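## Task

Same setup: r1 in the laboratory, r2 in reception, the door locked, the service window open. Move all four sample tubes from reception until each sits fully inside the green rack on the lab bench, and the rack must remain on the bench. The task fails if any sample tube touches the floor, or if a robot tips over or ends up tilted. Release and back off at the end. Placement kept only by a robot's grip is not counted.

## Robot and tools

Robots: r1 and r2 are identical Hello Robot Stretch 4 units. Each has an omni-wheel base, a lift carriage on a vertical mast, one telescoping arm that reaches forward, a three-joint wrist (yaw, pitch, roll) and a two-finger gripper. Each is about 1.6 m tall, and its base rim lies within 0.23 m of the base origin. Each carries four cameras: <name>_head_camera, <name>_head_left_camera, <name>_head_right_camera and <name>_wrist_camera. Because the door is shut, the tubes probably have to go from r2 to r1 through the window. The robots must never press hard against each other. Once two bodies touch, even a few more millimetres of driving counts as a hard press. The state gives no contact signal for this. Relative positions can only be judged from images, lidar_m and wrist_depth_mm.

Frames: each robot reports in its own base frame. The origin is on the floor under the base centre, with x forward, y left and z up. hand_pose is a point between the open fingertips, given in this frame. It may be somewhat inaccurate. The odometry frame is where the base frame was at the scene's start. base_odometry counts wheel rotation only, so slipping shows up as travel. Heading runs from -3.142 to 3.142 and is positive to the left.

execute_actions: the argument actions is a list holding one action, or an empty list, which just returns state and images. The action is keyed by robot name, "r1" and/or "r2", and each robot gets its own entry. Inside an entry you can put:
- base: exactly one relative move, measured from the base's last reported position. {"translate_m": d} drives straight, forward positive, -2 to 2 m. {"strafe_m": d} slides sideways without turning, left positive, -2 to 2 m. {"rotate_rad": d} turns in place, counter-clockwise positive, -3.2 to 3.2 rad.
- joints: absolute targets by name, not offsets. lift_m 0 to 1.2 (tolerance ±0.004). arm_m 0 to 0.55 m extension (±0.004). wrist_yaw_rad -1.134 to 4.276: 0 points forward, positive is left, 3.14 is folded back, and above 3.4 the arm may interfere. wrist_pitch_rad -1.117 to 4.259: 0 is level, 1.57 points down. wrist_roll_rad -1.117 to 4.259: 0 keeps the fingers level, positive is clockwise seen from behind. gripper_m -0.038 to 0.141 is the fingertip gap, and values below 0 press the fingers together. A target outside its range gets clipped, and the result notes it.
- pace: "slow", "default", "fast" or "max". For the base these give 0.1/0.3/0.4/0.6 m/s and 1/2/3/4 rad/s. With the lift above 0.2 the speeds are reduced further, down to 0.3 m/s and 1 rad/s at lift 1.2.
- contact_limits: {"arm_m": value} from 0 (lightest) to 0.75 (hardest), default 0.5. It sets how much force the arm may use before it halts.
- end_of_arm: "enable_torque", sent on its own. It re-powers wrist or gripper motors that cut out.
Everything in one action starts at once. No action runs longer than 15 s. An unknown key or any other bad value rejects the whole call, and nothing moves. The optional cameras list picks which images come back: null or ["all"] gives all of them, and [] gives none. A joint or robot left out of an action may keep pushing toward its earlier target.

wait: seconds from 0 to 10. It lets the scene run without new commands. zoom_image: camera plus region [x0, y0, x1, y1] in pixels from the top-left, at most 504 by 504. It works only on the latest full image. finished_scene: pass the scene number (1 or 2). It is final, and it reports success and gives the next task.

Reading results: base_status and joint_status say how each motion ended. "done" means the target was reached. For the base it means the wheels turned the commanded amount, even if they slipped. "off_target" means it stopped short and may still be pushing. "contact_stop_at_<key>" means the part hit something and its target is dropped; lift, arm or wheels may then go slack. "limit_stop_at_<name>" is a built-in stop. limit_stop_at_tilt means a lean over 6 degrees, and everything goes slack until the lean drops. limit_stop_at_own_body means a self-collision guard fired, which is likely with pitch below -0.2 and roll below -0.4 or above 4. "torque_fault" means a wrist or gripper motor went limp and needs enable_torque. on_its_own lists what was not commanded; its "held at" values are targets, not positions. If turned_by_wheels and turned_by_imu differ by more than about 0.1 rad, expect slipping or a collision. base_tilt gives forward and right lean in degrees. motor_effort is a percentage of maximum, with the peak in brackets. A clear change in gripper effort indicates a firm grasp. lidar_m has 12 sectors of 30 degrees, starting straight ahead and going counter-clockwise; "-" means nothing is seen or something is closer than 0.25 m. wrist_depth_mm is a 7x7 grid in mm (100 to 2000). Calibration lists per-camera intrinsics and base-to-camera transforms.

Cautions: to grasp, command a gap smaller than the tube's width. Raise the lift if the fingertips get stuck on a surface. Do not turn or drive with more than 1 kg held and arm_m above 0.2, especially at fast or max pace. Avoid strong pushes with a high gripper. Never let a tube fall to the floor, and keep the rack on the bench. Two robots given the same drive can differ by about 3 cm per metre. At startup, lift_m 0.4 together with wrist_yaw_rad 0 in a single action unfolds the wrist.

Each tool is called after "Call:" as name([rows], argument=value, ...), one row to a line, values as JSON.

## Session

Call:
execute_actions(actions=[])

Scene clock: 0.00 s.
r1.base_odometry: x=+0.000 y=+0.000 heading=+0.000 (m, m, rad; r1's odometry frame)
r1.turned_by_wheels: +0.000 (rad since the last result)
r1.turned_by_imu: +0.000 (rad since the last result)
r1.base_tilt: forward=+0.4 right=-0.3 (deg)
r1.lidar_m: 2.72 1.53 1.02 1.05 1.69 1.20 1.15 1.17 1.14 1.03 1.03 1.31
r1.base_status: not commanded
r1.joint_positions: lift_m=+0.199 arm_m=+0.000 wrist_yaw_rad=+3.081 wrist_pitch_rad=+0.005 wrist_roll_rad=-0.018 gripper_m=+0.057
r1.joint_status: not commanded
r1.motor_effort: lift_m=+19 arm_m=+0 wrist_yaw_rad=+0 wrist_pitch_rad=-7 wrist_roll_rad=-1 gripper_m=-1 wheel_0=+0 wheel_1=+0 wheel_2=+0 (%)
r1.hand_pose: x=-0.1121 y=+0.1048 z=+0.3760 quat_wxyz=(+0.030, -0.003, -0.009, +0.999) (m; r1's base frame)
r1.wrist_depth_mm: 141 142 1336 1430 - - 1708 / - 142 1336 1430 1464 - 1708 / 107 139 232 1397 1464 1537 1618 / 115 141 291 1397 1464 1537 1576 / 140 1255 1308 1397 1464 1537 1618 / 1205 1229 212 1366 196 1499 1499 / 1138 1098 1008 154 1042 904 1008
r2.base_odometry: x=+0.000 y=+0.000 heading=+0.000 (m, m, rad; r2's odometry frame)
r2.turned_by_wheels: +0.000 (rad since the last result)
r2.turned_by_imu: +0.000 (rad since the last result)
r2.base_tilt: forward=-0.7 right=+0.0 (deg)
r2.lidar_m: 0.74 0.94 3.11 1.78 1.36 1.33 1.47 1.11 1.00 0.98 1.51 1.29
r2.base_status: not commanded
r2.joint_positions: lift_m=+0.296 arm_m=+0.002 wrist_yaw_rad=+3.101 wrist_pitch_rad=-0.001 wrist_roll_rad=-0.016 gripper_m=+0.057
r2.joint_status: not commanded
r2.motor_effort: lift_m=+17 arm_m=+0 wrist_yaw_rad=+0 wrist_pitch_rad=-4 wrist_roll_rad=+1 gripper_m=-3 wheel_0=+0 wheel_1=+0 wheel_2=+0 (%)
r2.hand_pose: x=-0.1122 y=+0.0990 z=+0.4746 quat_wxyz=(+0.020, +0.000, -0.008, +1.000) (m; r2's base frame)
r2.wrist_depth_mm: - 141 1708 1756 1537 1308 1205 / - 133 1808 1756 1537 1336 1160 / - 132 197 1756 1537 1336 1182 / 118 140 1618 1708 1537 1336 1229 / 1138 1397 1863 1708 1537 1281 1205 / 1182 1397 200 1708 201 1308 1205 / 1160 1118 1229 143 1255 1229 1138
pictures: r1_head_camera, r1_head_left_camera, r1_head_right_camera, r1_wrist_camera, r2_head_camera, r2_head_left_camera, r2_head_right_camera, r2_wrist_camera
camera_calibration (this result's frames):
r1_wrist_camera: T_world_to_cam=[[0.0338913, 0.999355, -0.0118833, -0.0889624], [-0.0235605, -0.011088, -0.999661, 0.438478], [-0.999148, 0.0341598, 0.0231695, 0.0966911], [0, 0, 0, 1]] pos_world=[0.109955, 0.0904639, 0.435032]
r2_wrist_camera: T_world_to_cam=[[0.0448436, 0.997381, 0.0567385, -0.128394], [0.00349057, 0.0566389, -0.998389, 0.528833], [-0.998988, 0.0449694, -0.000941538, 0.111521], [0, 0, 0, 1]] pos_world=[0.11532, 0.0930905, 0.535371]
Images, in order (width x height): r1_head_camera 420x560, r1_head_left_camera 420x672, r1_head_right_camera 420x672, r1_wrist_camera 616x392, r2_head_camera 420x560, r2_head_left_camera 420x672, r2_head_right_camera 420x672, r2_wrist_camera 616x392.

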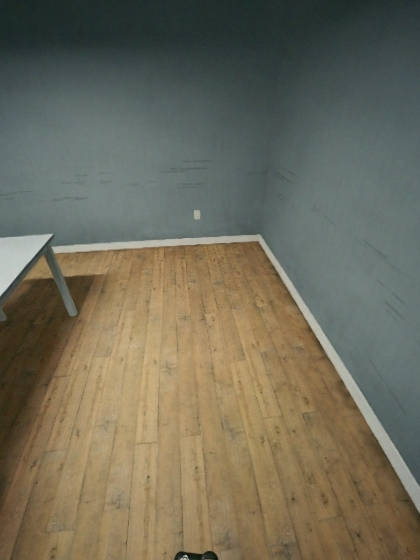

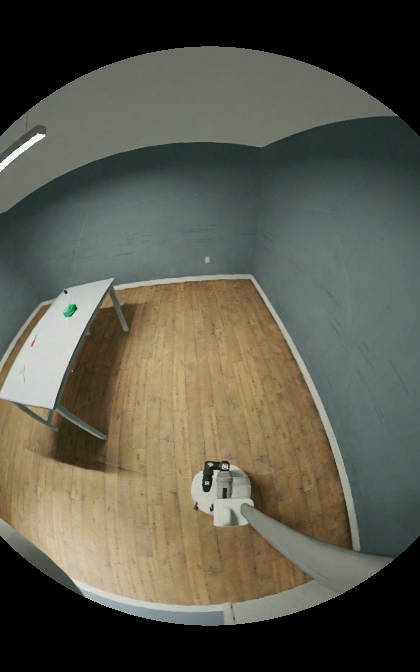

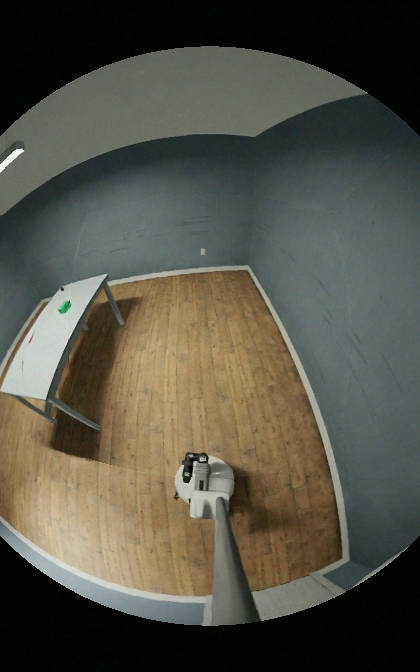

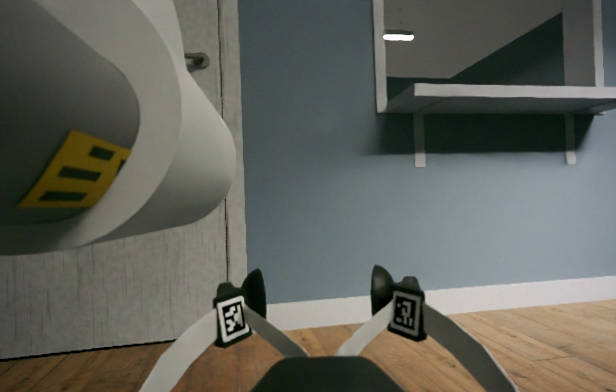

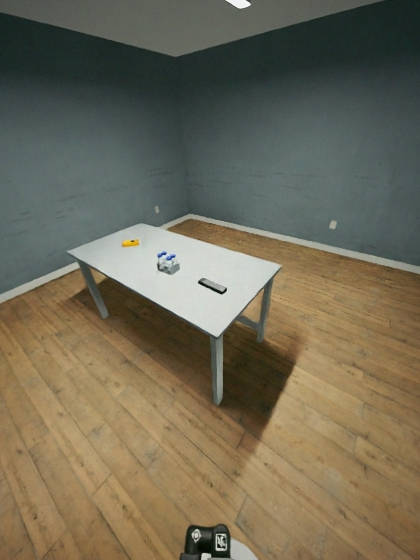

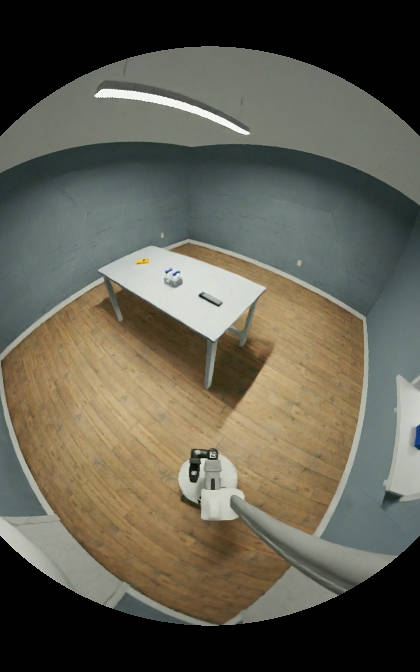

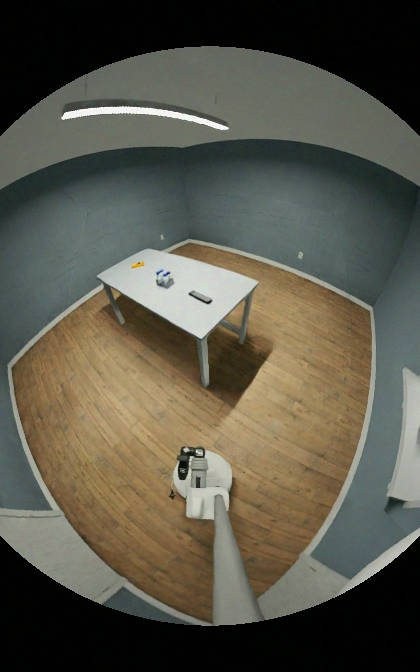

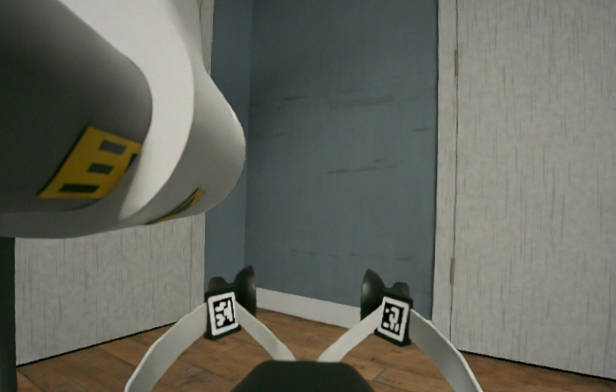

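Call:
execute_actions(actions=[])

Scene clock: 7.30 s.
r1.base_odometry: x=+0.000 y=+0.000 heading=+0.000 (m, m, rad; r1's odometry frame)
r1.turned_by_wheels: +0.000 (rad since the last result)
r1.turned_by_imu: +0.000 (rad since the last result)
r1.base_tilt: forward=+0.4 right=-0.3 (deg)
r1.lidar_m: 2.71 1.56 1.03 1.02 1.69 1.21 1.12 1.20 1.13 1.00 1.03 1.33
r1.base_status: not commanded
r1.joint_positions: lift_m=+0.199 arm_m=+0.000 wrist_yaw_rad=+3.081 wrist_pitch_rad=+0.005 wrist_roll_rad=-0.018 gripper_m=+0.057
r1.joint_status: not commanded
r1.motor_effort: lift_m=+20 arm_m=+0 wrist_yaw_rad=+0 wrist_pitch_rad=-6 wrist_roll_rad=+1 gripper_m=-2 wheel_0=+0 wheel_1=-1 wheel_2=+0 (%)
r1.hand_pose: x=-0.1121 y=+0.1048 z=+0.3760 quat_wxyz=(+0.030, -0.003, -0.009, +0.999) (m; r1's base frame)
r1.wrist_depth_mm: 141 143 1336 1430 - - 1756 / - 142 1308 1430 1464 - 1708 / 107 139 231 1397 1464 1537 1618 / 115 141 291 1397 1464 1537 1618 / 140 1255 1308 1397 1464 1499 1618 / 1205 1229 211 1366 196 1499 1537 / 1160 1098 1008 154 1042 904 1025
r2.base_odometry: x=+0.000 y=+0.000 heading=+0.000 (m, m, rad; r2's odometry frame)
r2.turned_by_wheels: +0.000 (rad since the last result)
r2.turned_by_imu: +0.001 (rad since the last result)
r2.base_tilt: forward=-0.8 right=+0.0 (deg)
r2.lidar_m: 0.74 0.92 3.10 1.80 1.35 1.31 1.47 1.14 0.97 1.00 1.50 1.30
r2.base_status: not commanded
r2.joint_positions: lift_m=+0.296 arm_m=+0.002 wrist_yaw_rad=+3.101 wrist_pitch_rad=-0.001 wrist_roll_rad=-0.016 gripper_m=+0.057
r2.joint_status: not commanded
r2.motor_effort: lift_m=+18 arm_m=+0 wrist_yaw_rad=+0 wrist_pitch_rad=-9 wrist_roll_rad=+2 gripper_m=-4 wheel_0=+0 wheel_1=+0 wheel_2=+0 (%)
r2.hand_pose: x=-0.1122 y=+0.0990 z=+0.4746 quat_wxyz=(+0.020, +0.000, -0.008, +1.000) (m; r2's base frame)
r2.wrist_depth_mm: - 141 1863 1756 1537 1336 1182 / - 133 1808 1756 1537 1308 1182 / - 133 198 1756 1499 1308 1182 / 118 140 1661 1708 1499 1308 1182 / 1138 1430 1808 1756 1537 1308 1205 / 1182 1430 200 1756 201 1308 1160 / 1138 1118 1205 143 1255 1229 1138
pictures: r1_head_camera, r1_head_left_camera, r1_head_right_camera, r1_wrist_camera, r2_head_camera, r2_head_left_camera, r2_head_right_camera, r2_wrist_camera
camera_calibration (this result's frames):
r1_wrist_camera: T_world_to_cam=[[0.0338915, 0.999355, -0.0118835, -0.0889624], [-0.0235606, -0.0110881, -0.999661, 0.438478], [-0.999148, 0.03416, 0.0231696, 0.0966911], [0, 0, 0, 1]] pos_world=[0.109955, 0.090464, 0.435032]
r2_wrist_camera: T_world_to_cam=[[0.0448434, 0.997381, 0.0567385, -0.128394], [0.00349052, 0.0566388, -0.998389, 0.528833], [-0.998988, 0.0449692, -0.000941507, 0.111521], [0, 0, 0, 1]] pos_world=[0.11532, 0.0930905, 0.535371]
Images, in order (width x height): r1_head_camera 420x560, r1_head_left_camera 420x672, r1_head_right_camera 420x672, r1_wrist_camera 616x392, r2_head_camera 420x560, r2_head_left_camera 420x672, r2_head_right_camera 420x672, r2_wrist_camera 616x392.

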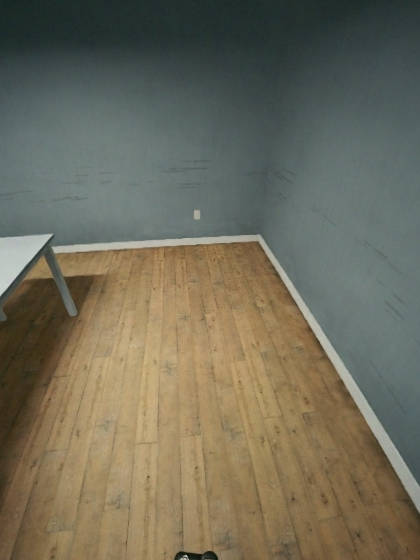

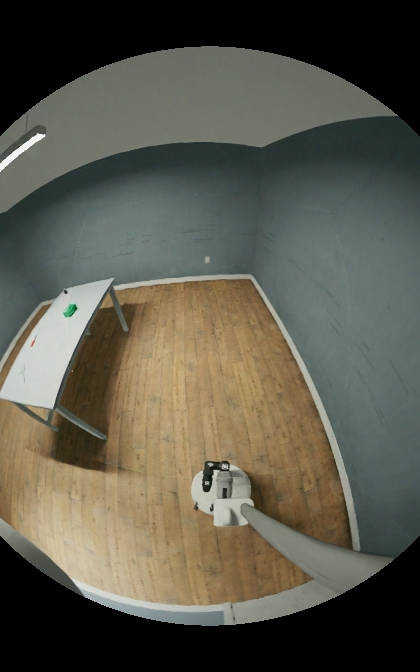

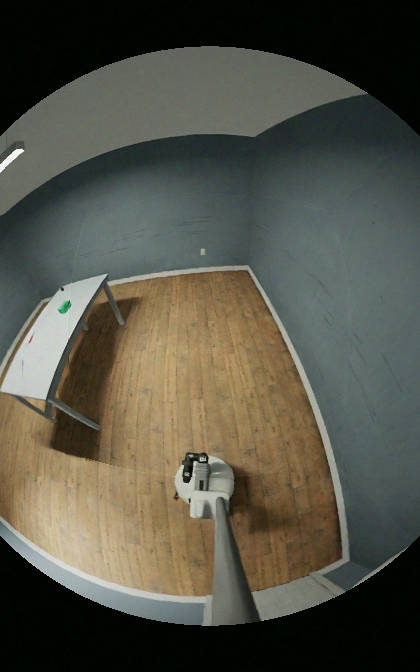

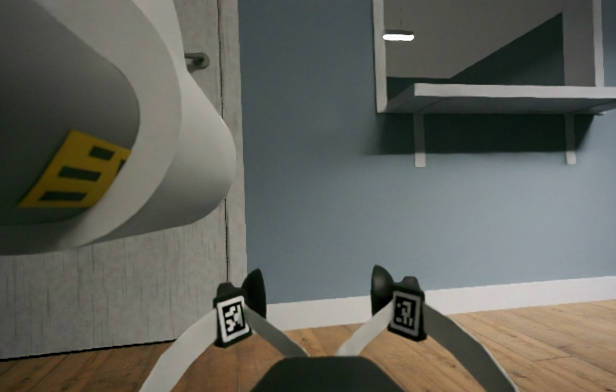

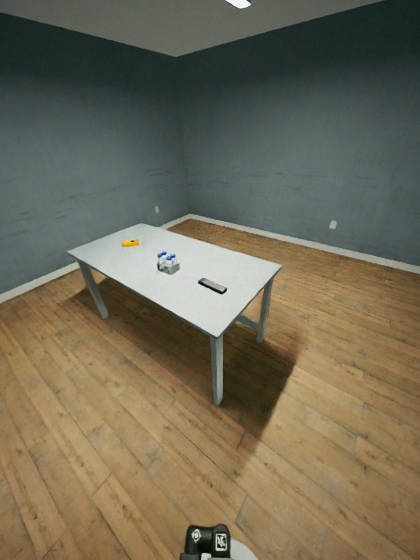

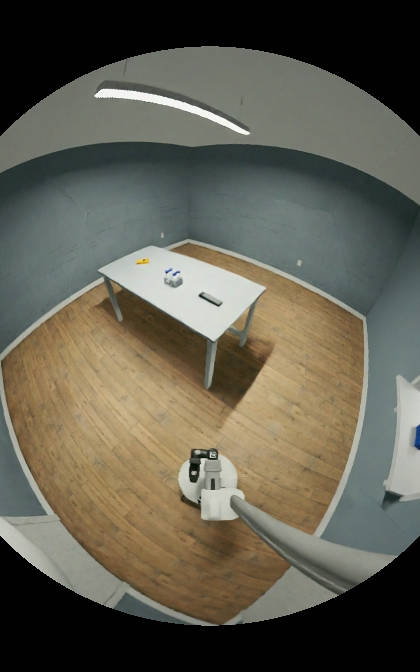

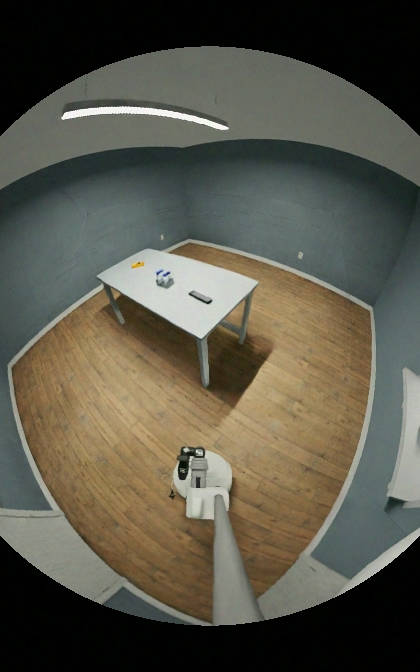

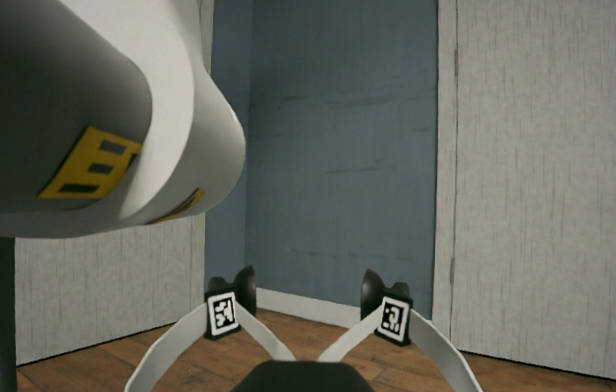

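Call:
zoom_image(camera="r2_head_camera", region=[130, 230, 210, 300])

Call:
zoom_image(camera="r2_head_camera", region=[50, 200, 300, 420])

Call:
zoom_image(camera="r1_head_left_camera", region=[0, 260, 160, 460])

Region (130, 230, 210, 300) of r2_head_camera's 420x560 image, scaled by 6.300, with more detail than that image has; it fills the top 441 rows of this view, and the rest is white.

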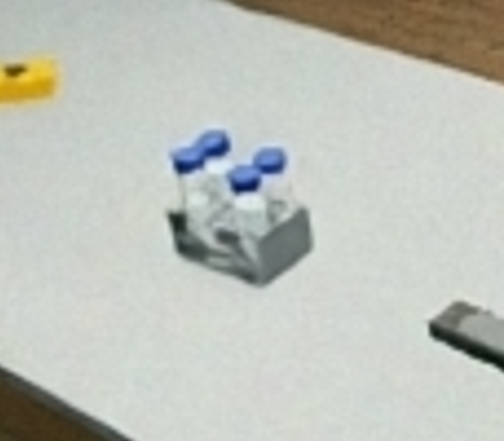

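Region (50, 200, 300, 420) of r2_head_camera's 420x560 image, scaled by 2.016, with more detail than that image has; it fills the top 444 rows of this view, and the rest is white.

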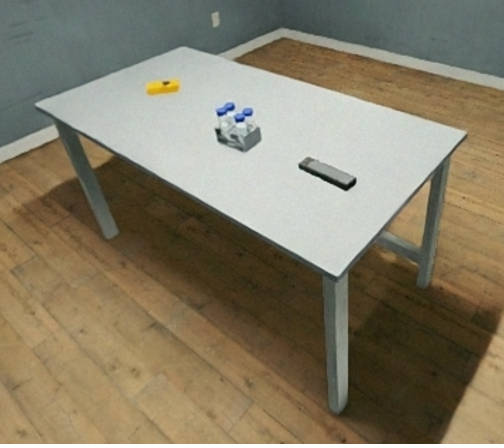

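Region (0, 260, 160, 460) of r1_head_left_camera's 420x672 image, scaled by 2.520, with more detail than that image has; it fills the left 403 columns of this view, and the rest is white.

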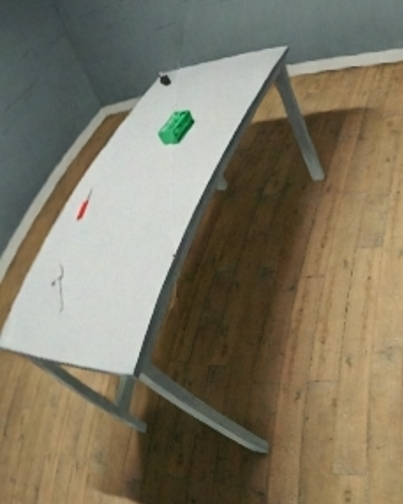

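Call:
zoom_image(camera="r2_head_left_camera", region=[320, 340, 420, 540])

Call:
zoom_image(camera="r2_head_right_camera", region=[320, 340, 420, 540])

Call:
zoom_image(camera="r1_wrist_camera", region=[340, 0, 616, 200])

Region (320, 340, 420, 540) of r2_head_left_camera's 420x672 image, scaled by 2.520, with more detail than that image has.

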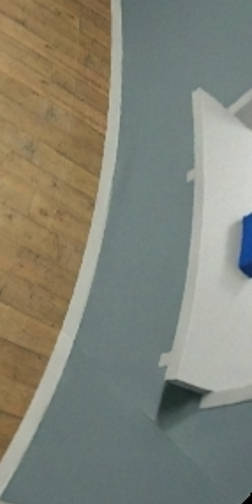

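Region (320, 340, 420, 540) of r2_head_right_camera's 420x672 image, scaled by 2.520, with more detail than that image has.

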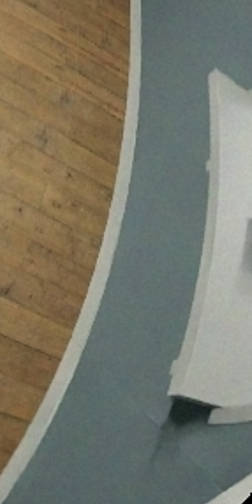

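Region (340, 0, 616, 200) of r1_wrist_camera's 616x392 image, scaled by 1.826; it fills the top 365 rows of this view, and the rest is white.

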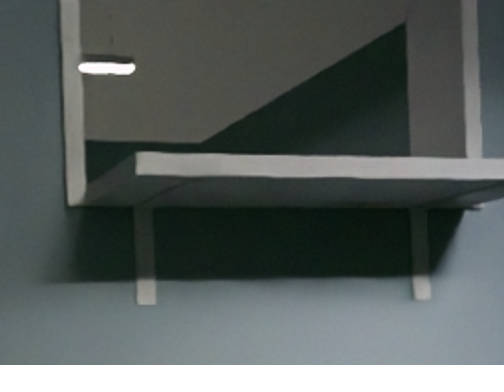

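Call:
execute_actions([
  {"r1": {"base": {"rotate_rad": -2.96}, "joints": {"lift_m": 0.4, "wrist_yaw_rad": 0.0}, "pace": "fast"}, "r2": {"base": {"strafe_m": 0.465}, "joints": {"lift_m": 0.62, "wrist_yaw_rad": 0.0}, "pace": "max"}},
], cameras=["r1_head_camera", "r2_head_camera", "r1_head_right_camera"])

Scene clock: 85.70 s.
r1.base_odometry: x=+0.000 y=+0.000 heading=-2.960 (m, m, rad; r1's odometry frame)
r1.turned_by_wheels: -2.960 (rad since the last result)
r1.turned_by_imu: -2.978 (rad since the last result)
r1.base_tilt: forward=+0.3 right=-0.3 (deg)
r1.lidar_m: 1.15 1.23 1.07 1.03 1.09 1.59 3.09 1.25 1.02 3.62 1.31 1.16
r1.base_status: done
r1.joint_positions: lift_m=+0.400 arm_m=+0.000 wrist_yaw_rad=+0.000 wrist_pitch_rad=+0.005 wrist_roll_rad=-0.018 gripper_m=+0.057
r1.joint_status: all done
r1.motor_effort: lift_m=+21(24) arm_m=-1(0) wrist_yaw_rad=-1(5) wrist_pitch_rad=-6(6) wrist_roll_rad=+0(1) gripper_m=+0(1) wheel_0=-1(9) wheel_1=+0(10) wheel_2=-1(8) (%)
r1.hand_pose: x=+0.4591 y=-0.0873 z=+0.5765 quat_wxyz=(+1.000, -0.009, +0.003, +0.000) (m; r1's base frame)
r1.wrist_depth_mm: 1025 1025 991 991 976 976 - / 1025 1008 976 991 976 976 960 / 1025 1008 1008 976 976 976 960 / 1008 1008 991 991 991 976 976 / 991 1008 991 976 976 960 946 / 1008 991 211 976 196 960 946 / 1008 1008 991 154 976 960 960
r2.base_odometry: x=+0.000 y=+0.465 heading=+0.000 (m, m, rad; r2's odometry frame)
r2.turned_by_wheels: +0.000 (rad since the last result)
r2.turned_by_imu: +0.003 (rad since the last result)
r2.base_tilt: forward=-0.7 right=+0.0 (deg)
r2.lidar_m: 0.92 1.41 2.70 1.42 1.08 1.04 1.19 1.52 1.50 1.42 2.43 0.82
r2.base_status: done
r2.joint_positions: lift_m=+0.620 arm_m=+0.002 wrist_yaw_rad=+0.000 wrist_pitch_rad=-0.001 wrist_roll_rad=-0.016 gripper_m=+0.057
r2.joint_status: all done
r2.motor_effort: lift_m=+20(24) arm_m=+0(0) wrist_yaw_rad=-2(8) wrist_pitch_rad=-5(8) wrist_roll_rad=+2(2) gripper_m=-3(2) wheel_0=+2(15) wheel_1=-3(17) wheel_2=+0(1) (%)
r2.hand_pose: x=+0.4610 y=-0.0873 z=+0.7983 quat_wxyz=(+1.000, -0.008, +0.000, +0.000) (m; r2's base frame)
r2.wrist_depth_mm: - - - - - - - / - - - - - - - / - - - - - - - / - - - - - - - / - 1430 1042 854 750 691 - / - - 200 - 200 676 - / 1863 1499 1983 143 1983 1863 1808
pictures: r1_head_camera, r1_head_right_camera, r2_head_camera
Images, in order (width x height): r1_head_camera 420x560, r1_head_right_camera 420x672, r2_head_camera 420x560.

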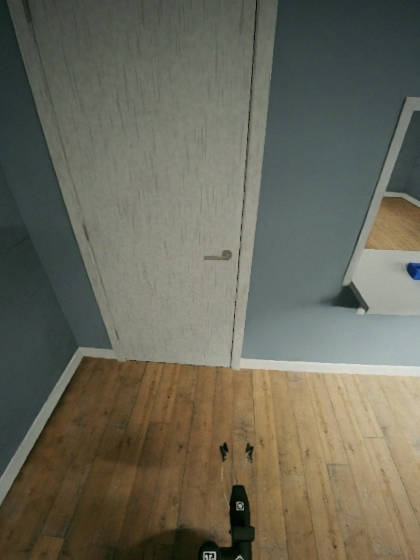

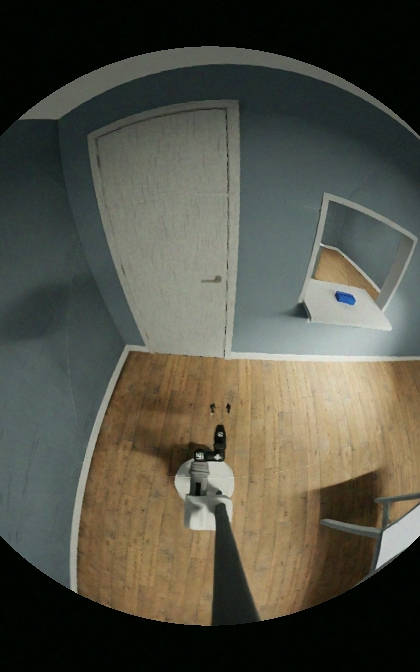

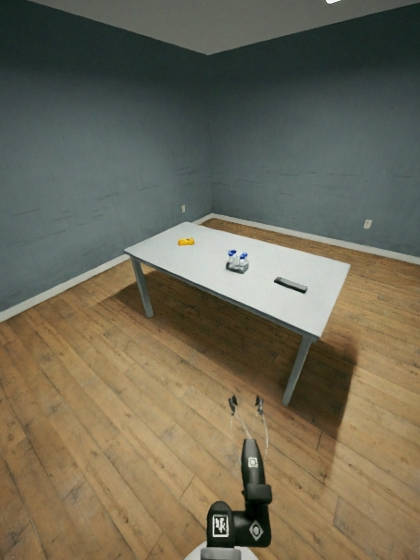

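Call:
zoom_image(camera="r1_head_camera", region=[300, 80, 420, 380])

Call:
zoom_image(camera="r1_head_right_camera", region=[280, 180, 420, 360])

Call:
zoom_image(camera="r2_head_camera", region=[200, 230, 280, 300])

Region (300, 80, 420, 380) of r1_head_camera's 420x560 image, scaled by 1.680, with more detail than that image has; it fills the left 202 columns of this view, and the rest is white.

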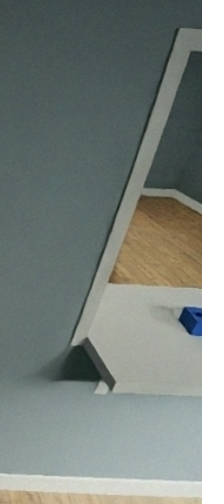

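Region (280, 180, 420, 360) of r1_head_right_camera's 420x672 image, scaled by 2.800, with more detail than that image has.

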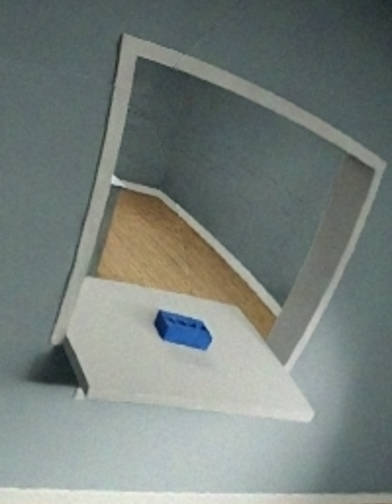

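Region (200, 230, 280, 300) of r2_head_camera's 420x560 image, scaled by 6.300, with more detail than that image has; it fills the top 441 rows of this view, and the rest is white.

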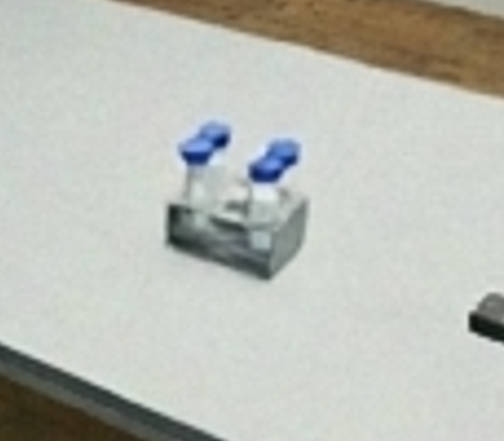

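Call:
execute_actions([
  {"r1": {"base": {"strafe_m": -0.78}, "joints": {"lift_m": 0.75, "wrist_pitch_rad": 1.57}, "pace": "max"}, "r2": {"base": {"translate_m": 0.70}, "joints": {"lift_m": 1.08, "wrist_pitch_rad": 1.57, "wrist_roll_rad": -0.96, "gripper_m": 0.125}, "pace": "max"}},
], cameras=["r1_head_camera", "r2_head_camera", "r2_wrist_camera", "r2_head_right_camera"])

Scene clock: 98.73 s.
r1.base_odometry: x=-0.141 y=+0.767 heading=-2.960 (m, m, rad; r1's odometry frame)
r1.turned_by_wheels: +0.000 (rad since the last result)
r1.turned_by_imu: -0.002 (rad since the last result)
r1.base_tilt: forward=+0.4 right=-0.3 (deg)
r1.lidar_m: 0.92 1.22 1.71 1.82 1.96 2.78 0.55 0.47 0.69 2.89 1.53 0.95
r1.base_status: done
r1.joint_positions: lift_m=+0.750 arm_m=+0.000 wrist_yaw_rad=+0.000 wrist_pitch_rad=+1.570 wrist_roll_rad=-0.018 gripper_m=+0.057
r1.joint_status: all done
r1.motor_effort: lift_m=+21(25) arm_m=+0(0) wrist_yaw_rad=+1(1) wrist_pitch_rad=+0(7) wrist_roll_rad=+0(1) gripper_m=-1(3) wheel_0=+1(12) wheel_1=+0(13) wheel_2=+0(1) (%)
r1.hand_pose: x=+0.1708 y=-0.0874 z=+0.6396 quat_wxyz=(+0.707, -0.006, +0.707, +0.006) (m; r1's base frame)
r1.wrist_depth_mm: 891 891 878 891 878 878 878 / 891 878 878 891 878 866 878 / 878 878 878 866 878 866 866 / 878 878 878 878 866 866 878 / 878 866 661 654 866 878 866 / 878 866 212 654 195 866 866 / 866 866 647 154 854 866 854
r2.base_odometry: x=+0.700 y=+0.465 heading=+0.000 (m, m, rad; r2's odometry frame)
r2.turned_by_wheels: +0.000 (rad since the last result)
r2.turned_by_imu: +0.002 (rad since the last result)
r2.base_tilt: forward=-0.8 right=+0.2 (deg)
r2.lidar_m: 0.33 0.49 2.30 2.15 1.70 1.63 1.78 1.94 1.70 0.41 0.30 0.29
r2.base_status: done
r2.joint_positions: lift_m=+1.080 arm_m=+0.002 wrist_yaw_rad=+0.000 wrist_pitch_rad=+1.570 wrist_roll_rad=-0.960 gripper_m=+0.125
r2.joint_status: all done
r2.motor_effort: lift_m=+20(24) arm_m=+0(1) wrist_yaw_rad=+0(1) wrist_pitch_rad=+1(4) wrist_roll_rad=+0(4) gripper_m=+0(3) wheel_0=+2(9) wheel_1=+3(10) wheel_2=-2(17) (%)
r2.hand_pose: x=+0.1727 y=-0.0874 z=+0.9696 quat_wxyz=(+0.628, -0.327, +0.627, +0.326) (m; r2's base frame)
r2.wrist_depth_mm: 1255 1205 1205 1229 1205 433 433 / 1205 1229 1229 1205 1229 433 430 / 1229 1205 1229 1229 1182 427 436 / 1182 1182 991 1042 1205 433 430 / 1229 1229 991 991 1205 427 430 / 1229 1255 569 1229 1118 430 433 / 1229 504 1229 138 831 430 433
pictures: r1_head_camera, r2_head_camera, r2_head_right_camera, r2_wrist_camera
camera_calibration (this result's frames):
r2_wrist_camera: T_world_to_cam=[[0.841838, -0.539706, 0.00509341, -0.205262], [-0.539719, -0.841844, 0.00144504, 0.0784842], [0.00350797, -0.0039655, -0.999986, 1.19627], [0, 0, 0, 1]] pos_world=[0.210961, -0.039966, 1.19719]
Images, in order (width x height): r1_head_camera 420x560, r2_head_camera 420x560, r2_head_right_camera 420x672, r2_wrist_camera 616x392.

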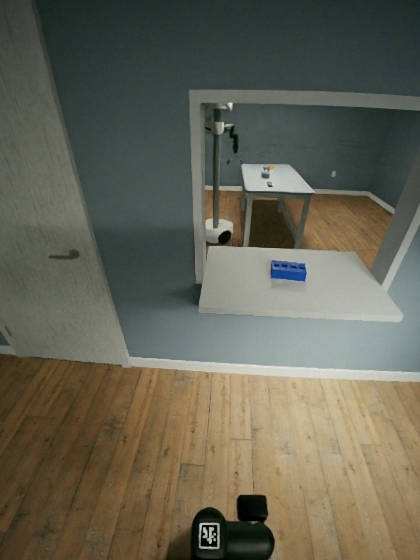

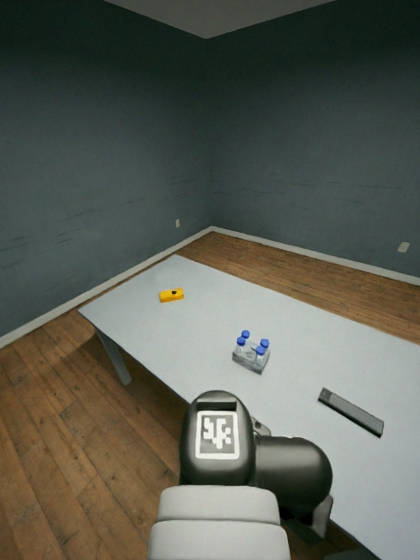

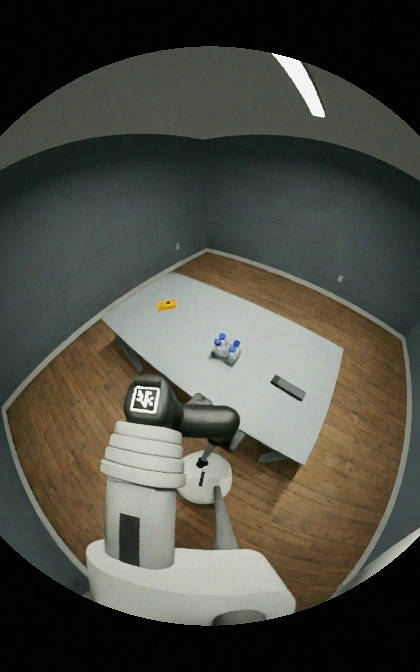

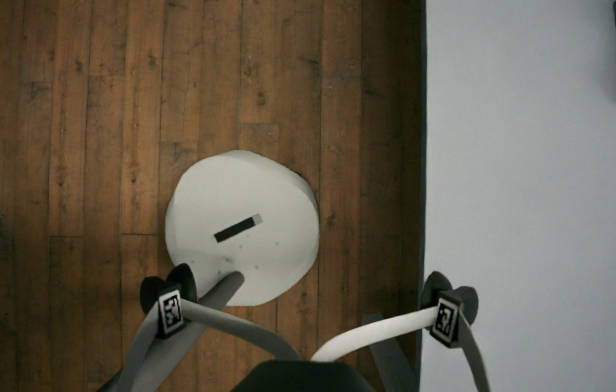

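Call:
zoom_image(camera="r2_head_camera", region=[215, 315, 295, 385])

Call:
zoom_image(camera="r1_head_camera", region=[180, 80, 420, 340])

Region (215, 315, 295, 385) of r2_head_camera's 420x560 image, scaled by 6.300, with more detail than that image has; it fills the top 441 rows of this view, and the rest is white.

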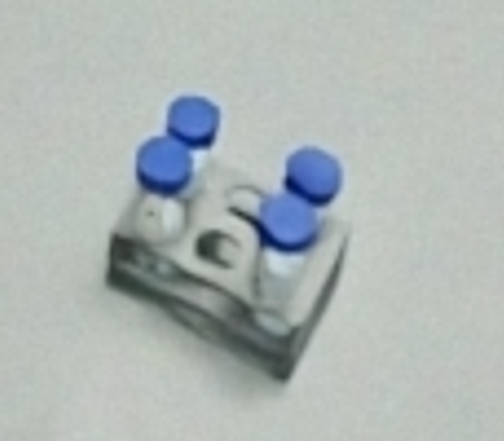

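Region (180, 80, 420, 340) of r1_head_camera's 420x560 image, scaled by 1.938, with more detail than that image has; it fills the left 465 columns of this view, and the rest is white.

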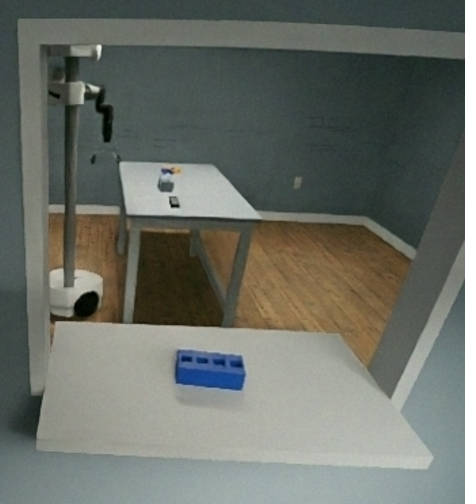

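Call:
execute_actions([
  {"r1": {"base": {"translate_m": 0.5}, "joints": {"lift_m": 1.08, "gripper_m": 0.125, "wrist_roll_rad": 0.0}, "pace": "max"}, "r2": {"base": {"strafe_m": -0.032}, "joints": {"arm_m": 0.468}, "pace": "max"}},
], cameras=["r1_head_camera", "r2_wrist_camera", "r2_head_right_camera", "r1_wrist_camera"])

Scene clock: 107.20 s.
r1.base_odometry: x=-0.633 y=+0.677 heading=-2.960 (m, m, rad; r1's odometry frame)
r1.turned_by_wheels: +0.000 (rad since the last result)
r1.turned_by_imu: -0.001 (rad since the last result)
r1.base_tilt: forward=+0.3 right=-0.4 (deg)
r1.lidar_m: 0.43 0.67 0.95 1.78 1.86 2.75 0.95 1.00 3.00 2.15 0.59 0.42
r1.base_status: done
r1.joint_positions: lift_m=+1.080 arm_m=+0.000 wrist_yaw_rad=+0.000 wrist_pitch_rad=+1.570 wrist_roll_rad=+0.000 gripper_m=+0.125
r1.joint_status: all done
r1.motor_effort: lift_m=+21(26) arm_m=+0(0) wrist_yaw_rad=+1(1) wrist_pitch_rad=-1(2) wrist_roll_rad=+1(3) gripper_m=+0(2) wheel_0=-1(7) wheel_1=-1(7) wheel_2=+1(12) (%)
r1.hand_pose: x=+0.1708 y=-0.0874 z=+0.9696 quat_wxyz=(+0.707, +0.000, +0.707, +0.000) (m; r1's base frame)
r1.wrist_depth_mm: 991 991 991 976 991 1008 1008 / 1229 1205 1229 1229 1229 1229 1205 / 1229 1229 1229 1205 1205 1205 1205 / 1229 1205 1229 1205 1182 1229 1182 / 1229 1205 1025 991 1205 1205 1205 / 1205 1205 976 991 1025 205 1182 / 1205 1205 1182 147 1182 1205 1182
r2.base_odometry: x=+0.700 y=+0.433 heading=+0.000 (m, m, rad; r2's odometry frame)
r2.turned_by_wheels: +0.000 (rad since the last result)
r2.turned_by_imu: +0.002 (rad since the last result)
r2.base_tilt: forward=-0.7 right=+0.0 (deg)
r2.lidar_m: 0.29 0.47 2.34 2.17 1.71 1.62 1.78 1.93 1.70 0.37 0.27 0.26
r2.base_status: done
r2.joint_positions: lift_m=+1.080 arm_m=+0.466 wrist_yaw_rad=+0.000 wrist_pitch_rad=+1.570 wrist_roll_rad=-0.960 gripper_m=+0.125
r2.joint_status: all done
r2.motor_effort: lift_m=+19(20) arm_m=+9(10) wrist_yaw_rad=-2(1) wrist_pitch_rad=+0(2) wrist_roll_rad=+1(1) gripper_m=+1(0) wheel_0=+1(11) wheel_1=-1(12) wheel_2=+0(3) (%)
r2.hand_pose: x=+0.6376 y=-0.0874 z=+0.9696 quat_wxyz=(+0.627, -0.327, +0.627, +0.326) (m; r2's base frame)
r2.wrist_depth_mm: 1229 436 436 433 430 433 430 / 1205 433 436 430 433 430 427 / 1205 433 433 430 430 430 427 / 1229 436 433 433 433 433 427 / 1205 436 436 373 433 430 427 / 991 433 433 375 370 424 427 / 1008 436 433 138 430 433 424
pictures: r1_head_camera, r1_wrist_camera, r2_head_right_camera, r2_wrist_camera
camera_calibration (this result's frames):
r1_wrist_camera: T_world_to_cam=[[-0.0292033, -0.999211, -0.02691, -0.0488007], [-0.999133, 0.0299791, -0.0288935, 0.265294], [0.0296775, 0.0260429, -0.99922, 1.18702], [0, 0, 0, 1]] pos_world=[0.228411, -0.0876288, 1.19244]
r2_wrist_camera: T_world_to_cam=[[0.842169, -0.539188, 0.00522718, -0.596926], [-0.539201, -0.842176, 0.0013597, 0.329122], [0.00366907, -0.0039636, -0.999985, 1.19454], [0, 0, 0, 1]] pos_world=[0.675793, -0.0399424, 1.19719]
Images, in order (width x height): r1_head_camera 420x560, r1_wrist_camera 616x392, r2_head_right_camera 420x672, r2_wrist_camera 616x392.

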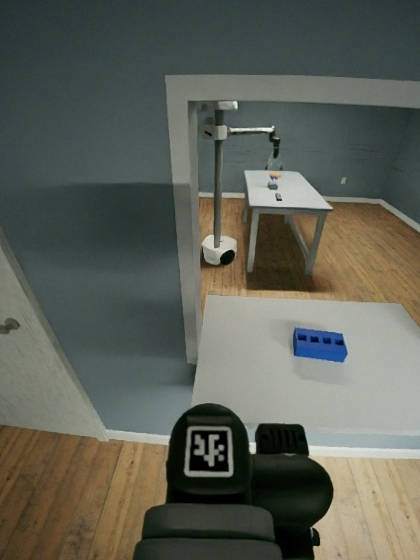

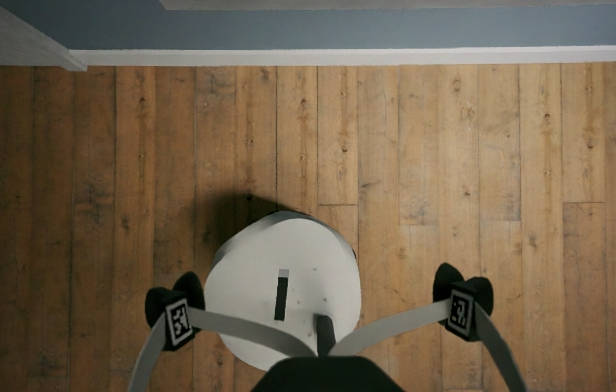

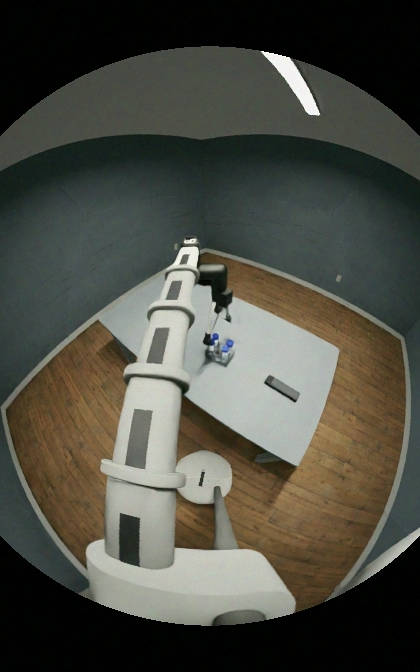

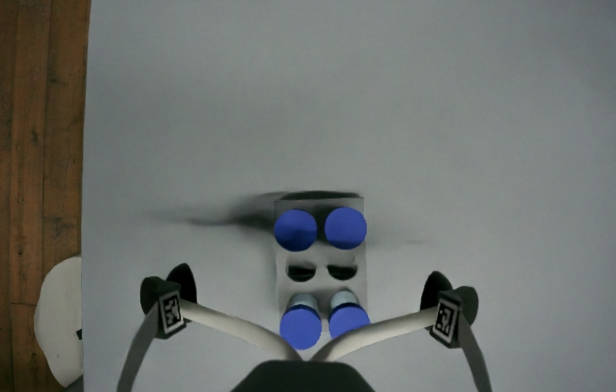

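Call:
zoom_image(camera="r2_wrist_camera", region=[230, 170, 410, 370])

Call:
zoom_image(camera="r2_wrist_camera", region=[120, 240, 500, 392])

Call:
zoom_image(camera="r2_head_right_camera", region=[180, 260, 270, 380])

Region (230, 170, 410, 370) of r2_wrist_camera's 616x392 image, scaled by 2.520; it fills the left 454 columns of this view, and the rest is white.

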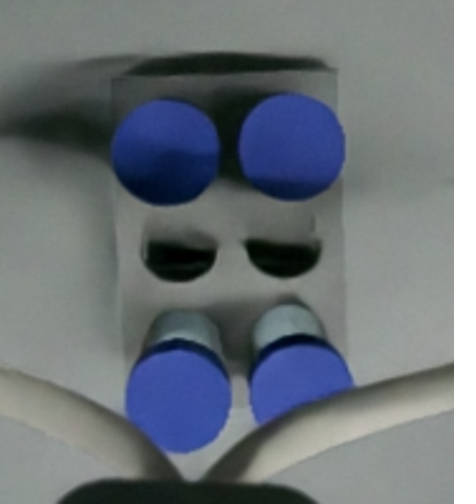

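Region (120, 240, 500, 392) of r2_wrist_camera's 616x392 image, scaled by 1.326; it fills the top 202 rows of this view, and the rest is white.

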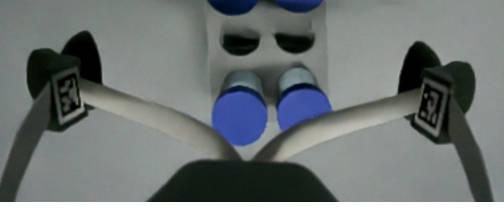

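Region (180, 260, 270, 380) of r2_head_right_camera's 420x672 image, scaled by 4.200, with more detail than that image has; it fills the left 378 columns of this view, and the rest is white.

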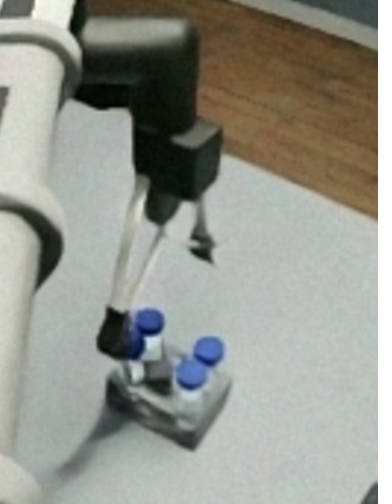

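Call:
execute_actions([
  {"r1": {"joints": {"arm_m": 0.25}, "pace": "fast"}, "r2": {"base": {"strafe_m": -0.012}, "joints": {"arm_m": 0.472, "lift_m": 0.916, "wrist_roll_rad": -1.044}, "pace": "fast"}},
], cameras=["r2_wrist_camera", "r2_head_right_camera", "r1_wrist_camera", "r2_head_camera"])

Scene clock: 121.67 s.
r1.base_odometry: x=-0.633 y=+0.677 heading=-2.960 (m, m, rad; r1's odometry frame)
r1.turned_by_wheels: +0.000 (rad since the last result)
r1.turned_by_imu: +0.000 (rad since the last result)
r1.base_tilt: forward=+0.4 right=-0.4 (deg)
r1.lidar_m: 0.43 0.68 0.98 1.78 1.90 2.74 0.97 0.98 3.00 2.12 0.59 0.44
r1.base_status: not commanded
r1.joint_positions: lift_m=+1.080 arm_m=+0.249 wrist_yaw_rad=+0.000 wrist_pitch_rad=+1.570 wrist_roll_rad=+0.000 gripper_m=+0.125
r1.joint_status: all done
r1.motor_effort: lift_m=+21(21) arm_m=+7(5) wrist_yaw_rad=+0(0) wrist_pitch_rad=+0(1) wrist_roll_rad=+1(0) gripper_m=+2(1) wheel_0=-1(1) wheel_1=+0(1) wheel_2=+1(1) (%)
r1.hand_pose: x=+0.4199 y=-0.0874 z=+0.9696 quat_wxyz=(+0.707, +0.000, +0.707, +0.000) (m; r1's base frame)
r1.wrist_depth_mm: 442 421 399 399 399 399 397 / 640 640 399 397 399 397 397 / 1098 1118 399 397 397 394 394 / 1205 1205 397 397 394 394 392 / 1205 1205 1205 1205 1205 1205 1182 / 1205 1205 1025 1098 1205 205 1182 / 1205 1229 991 147 1205 1182 1182
r2.base_odometry: x=+0.700 y=+0.421 heading=+0.000 (m, m, rad; r2's odometry frame)
r2.turned_by_wheels: +0.000 (rad since the last result)
r2.turned_by_imu: +0.002 (rad since the last result)
r2.base_tilt: forward=-0.8 right=+0.1 (deg)
r2.lidar_m: 0.29 0.46 2.33 2.21 1.70 1.62 1.80 1.93 1.68 0.37 0.27 0.26
r2.base_status: done
r2.joint_positions: lift_m=+0.916 arm_m=+0.470 wrist_yaw_rad=+0.000 wrist_pitch_rad=+1.570 wrist_roll_rad=-1.044 gripper_m=+0.125
r2.joint_status: all done
r2.motor_effort: lift_m=+15(17) arm_m=+9(11) wrist_yaw_rad=-2(2) wrist_pitch_rad=+3(1) wrist_roll_rad=+0(2) gripper_m=+0(1) wheel_0=+3(11) wheel_1=-6(12) wheel_2=+0(1) (%)
r2.hand_pose: x=+0.6416 y=-0.0874 z=+0.8060 quat_wxyz=(+0.613, -0.353, +0.613, +0.352) (m; r2's base frame)
r2.wrist_depth_mm: 272 271 270 268 268 267 265 / 270 270 268 268 267 266 265 / 272 271 268 268 267 267 265 / 271 271 270 208 267 266 266 / 272 271 147 146 146 266 265 / 268 270 208 236 207 265 266 / 271 270 270 138 267 265 264
pictures: r1_wrist_camera, r2_head_camera, r2_head_right_camera, r2_wrist_camera
camera_calibration (this result's frames):
r1_wrist_camera: T_world_to_cam=[[-0.028926, -0.999219, -0.026919, -0.0416323], [-0.999132, 0.0297101, -0.0292018, 0.514526], [0.0299788, 0.026051, -0.999211, 1.17949], [0, 0, 0, 1]] pos_world=[0.477515, -0.0876132, 1.19246]
r2_wrist_camera: T_world_to_cam=[[0.884196, -0.467087, 0.00514646, -0.619979], [-0.4671, -0.884203, 0.00149791, 0.281422], [0.00385086, -0.00372836, -0.999986, 1.03082], [0, 0, 0, 1]] pos_world=[0.675666, -0.0369065, 1.03357]
Images, in order (width x height): r1_wrist_camera 616x392, r2_head_camera 420x560, r2_head_right_camera 420x672, r2_wrist_camera 616x392.

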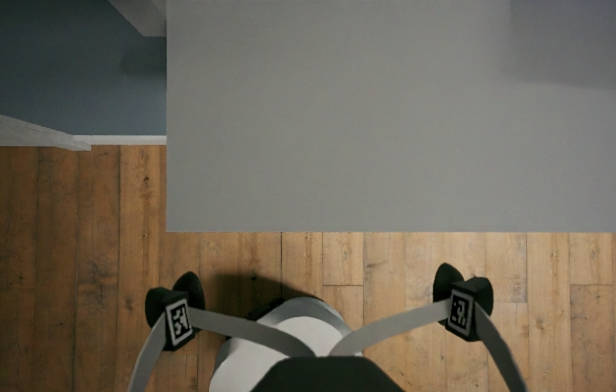

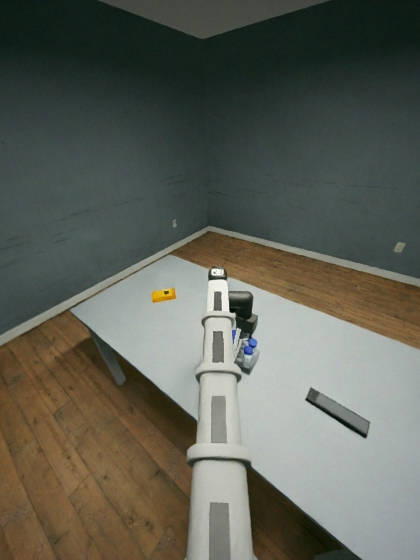

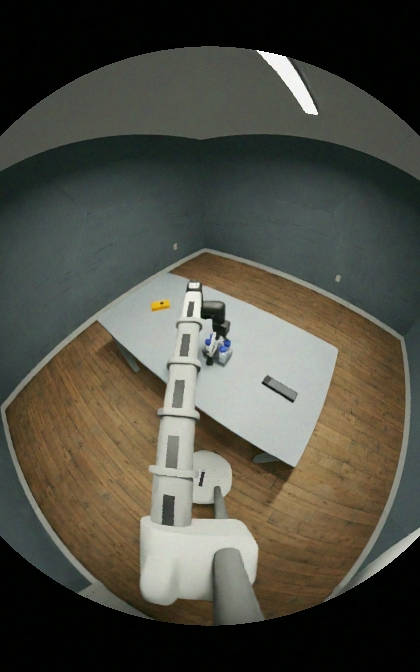

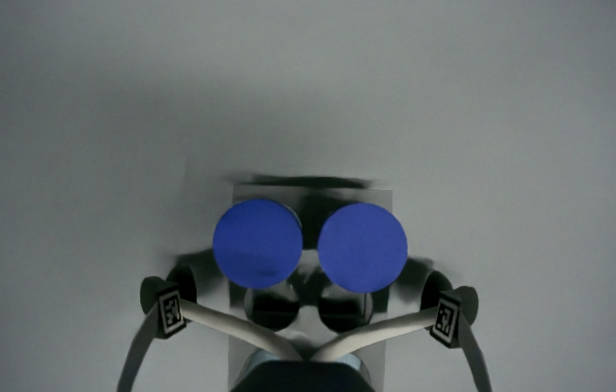

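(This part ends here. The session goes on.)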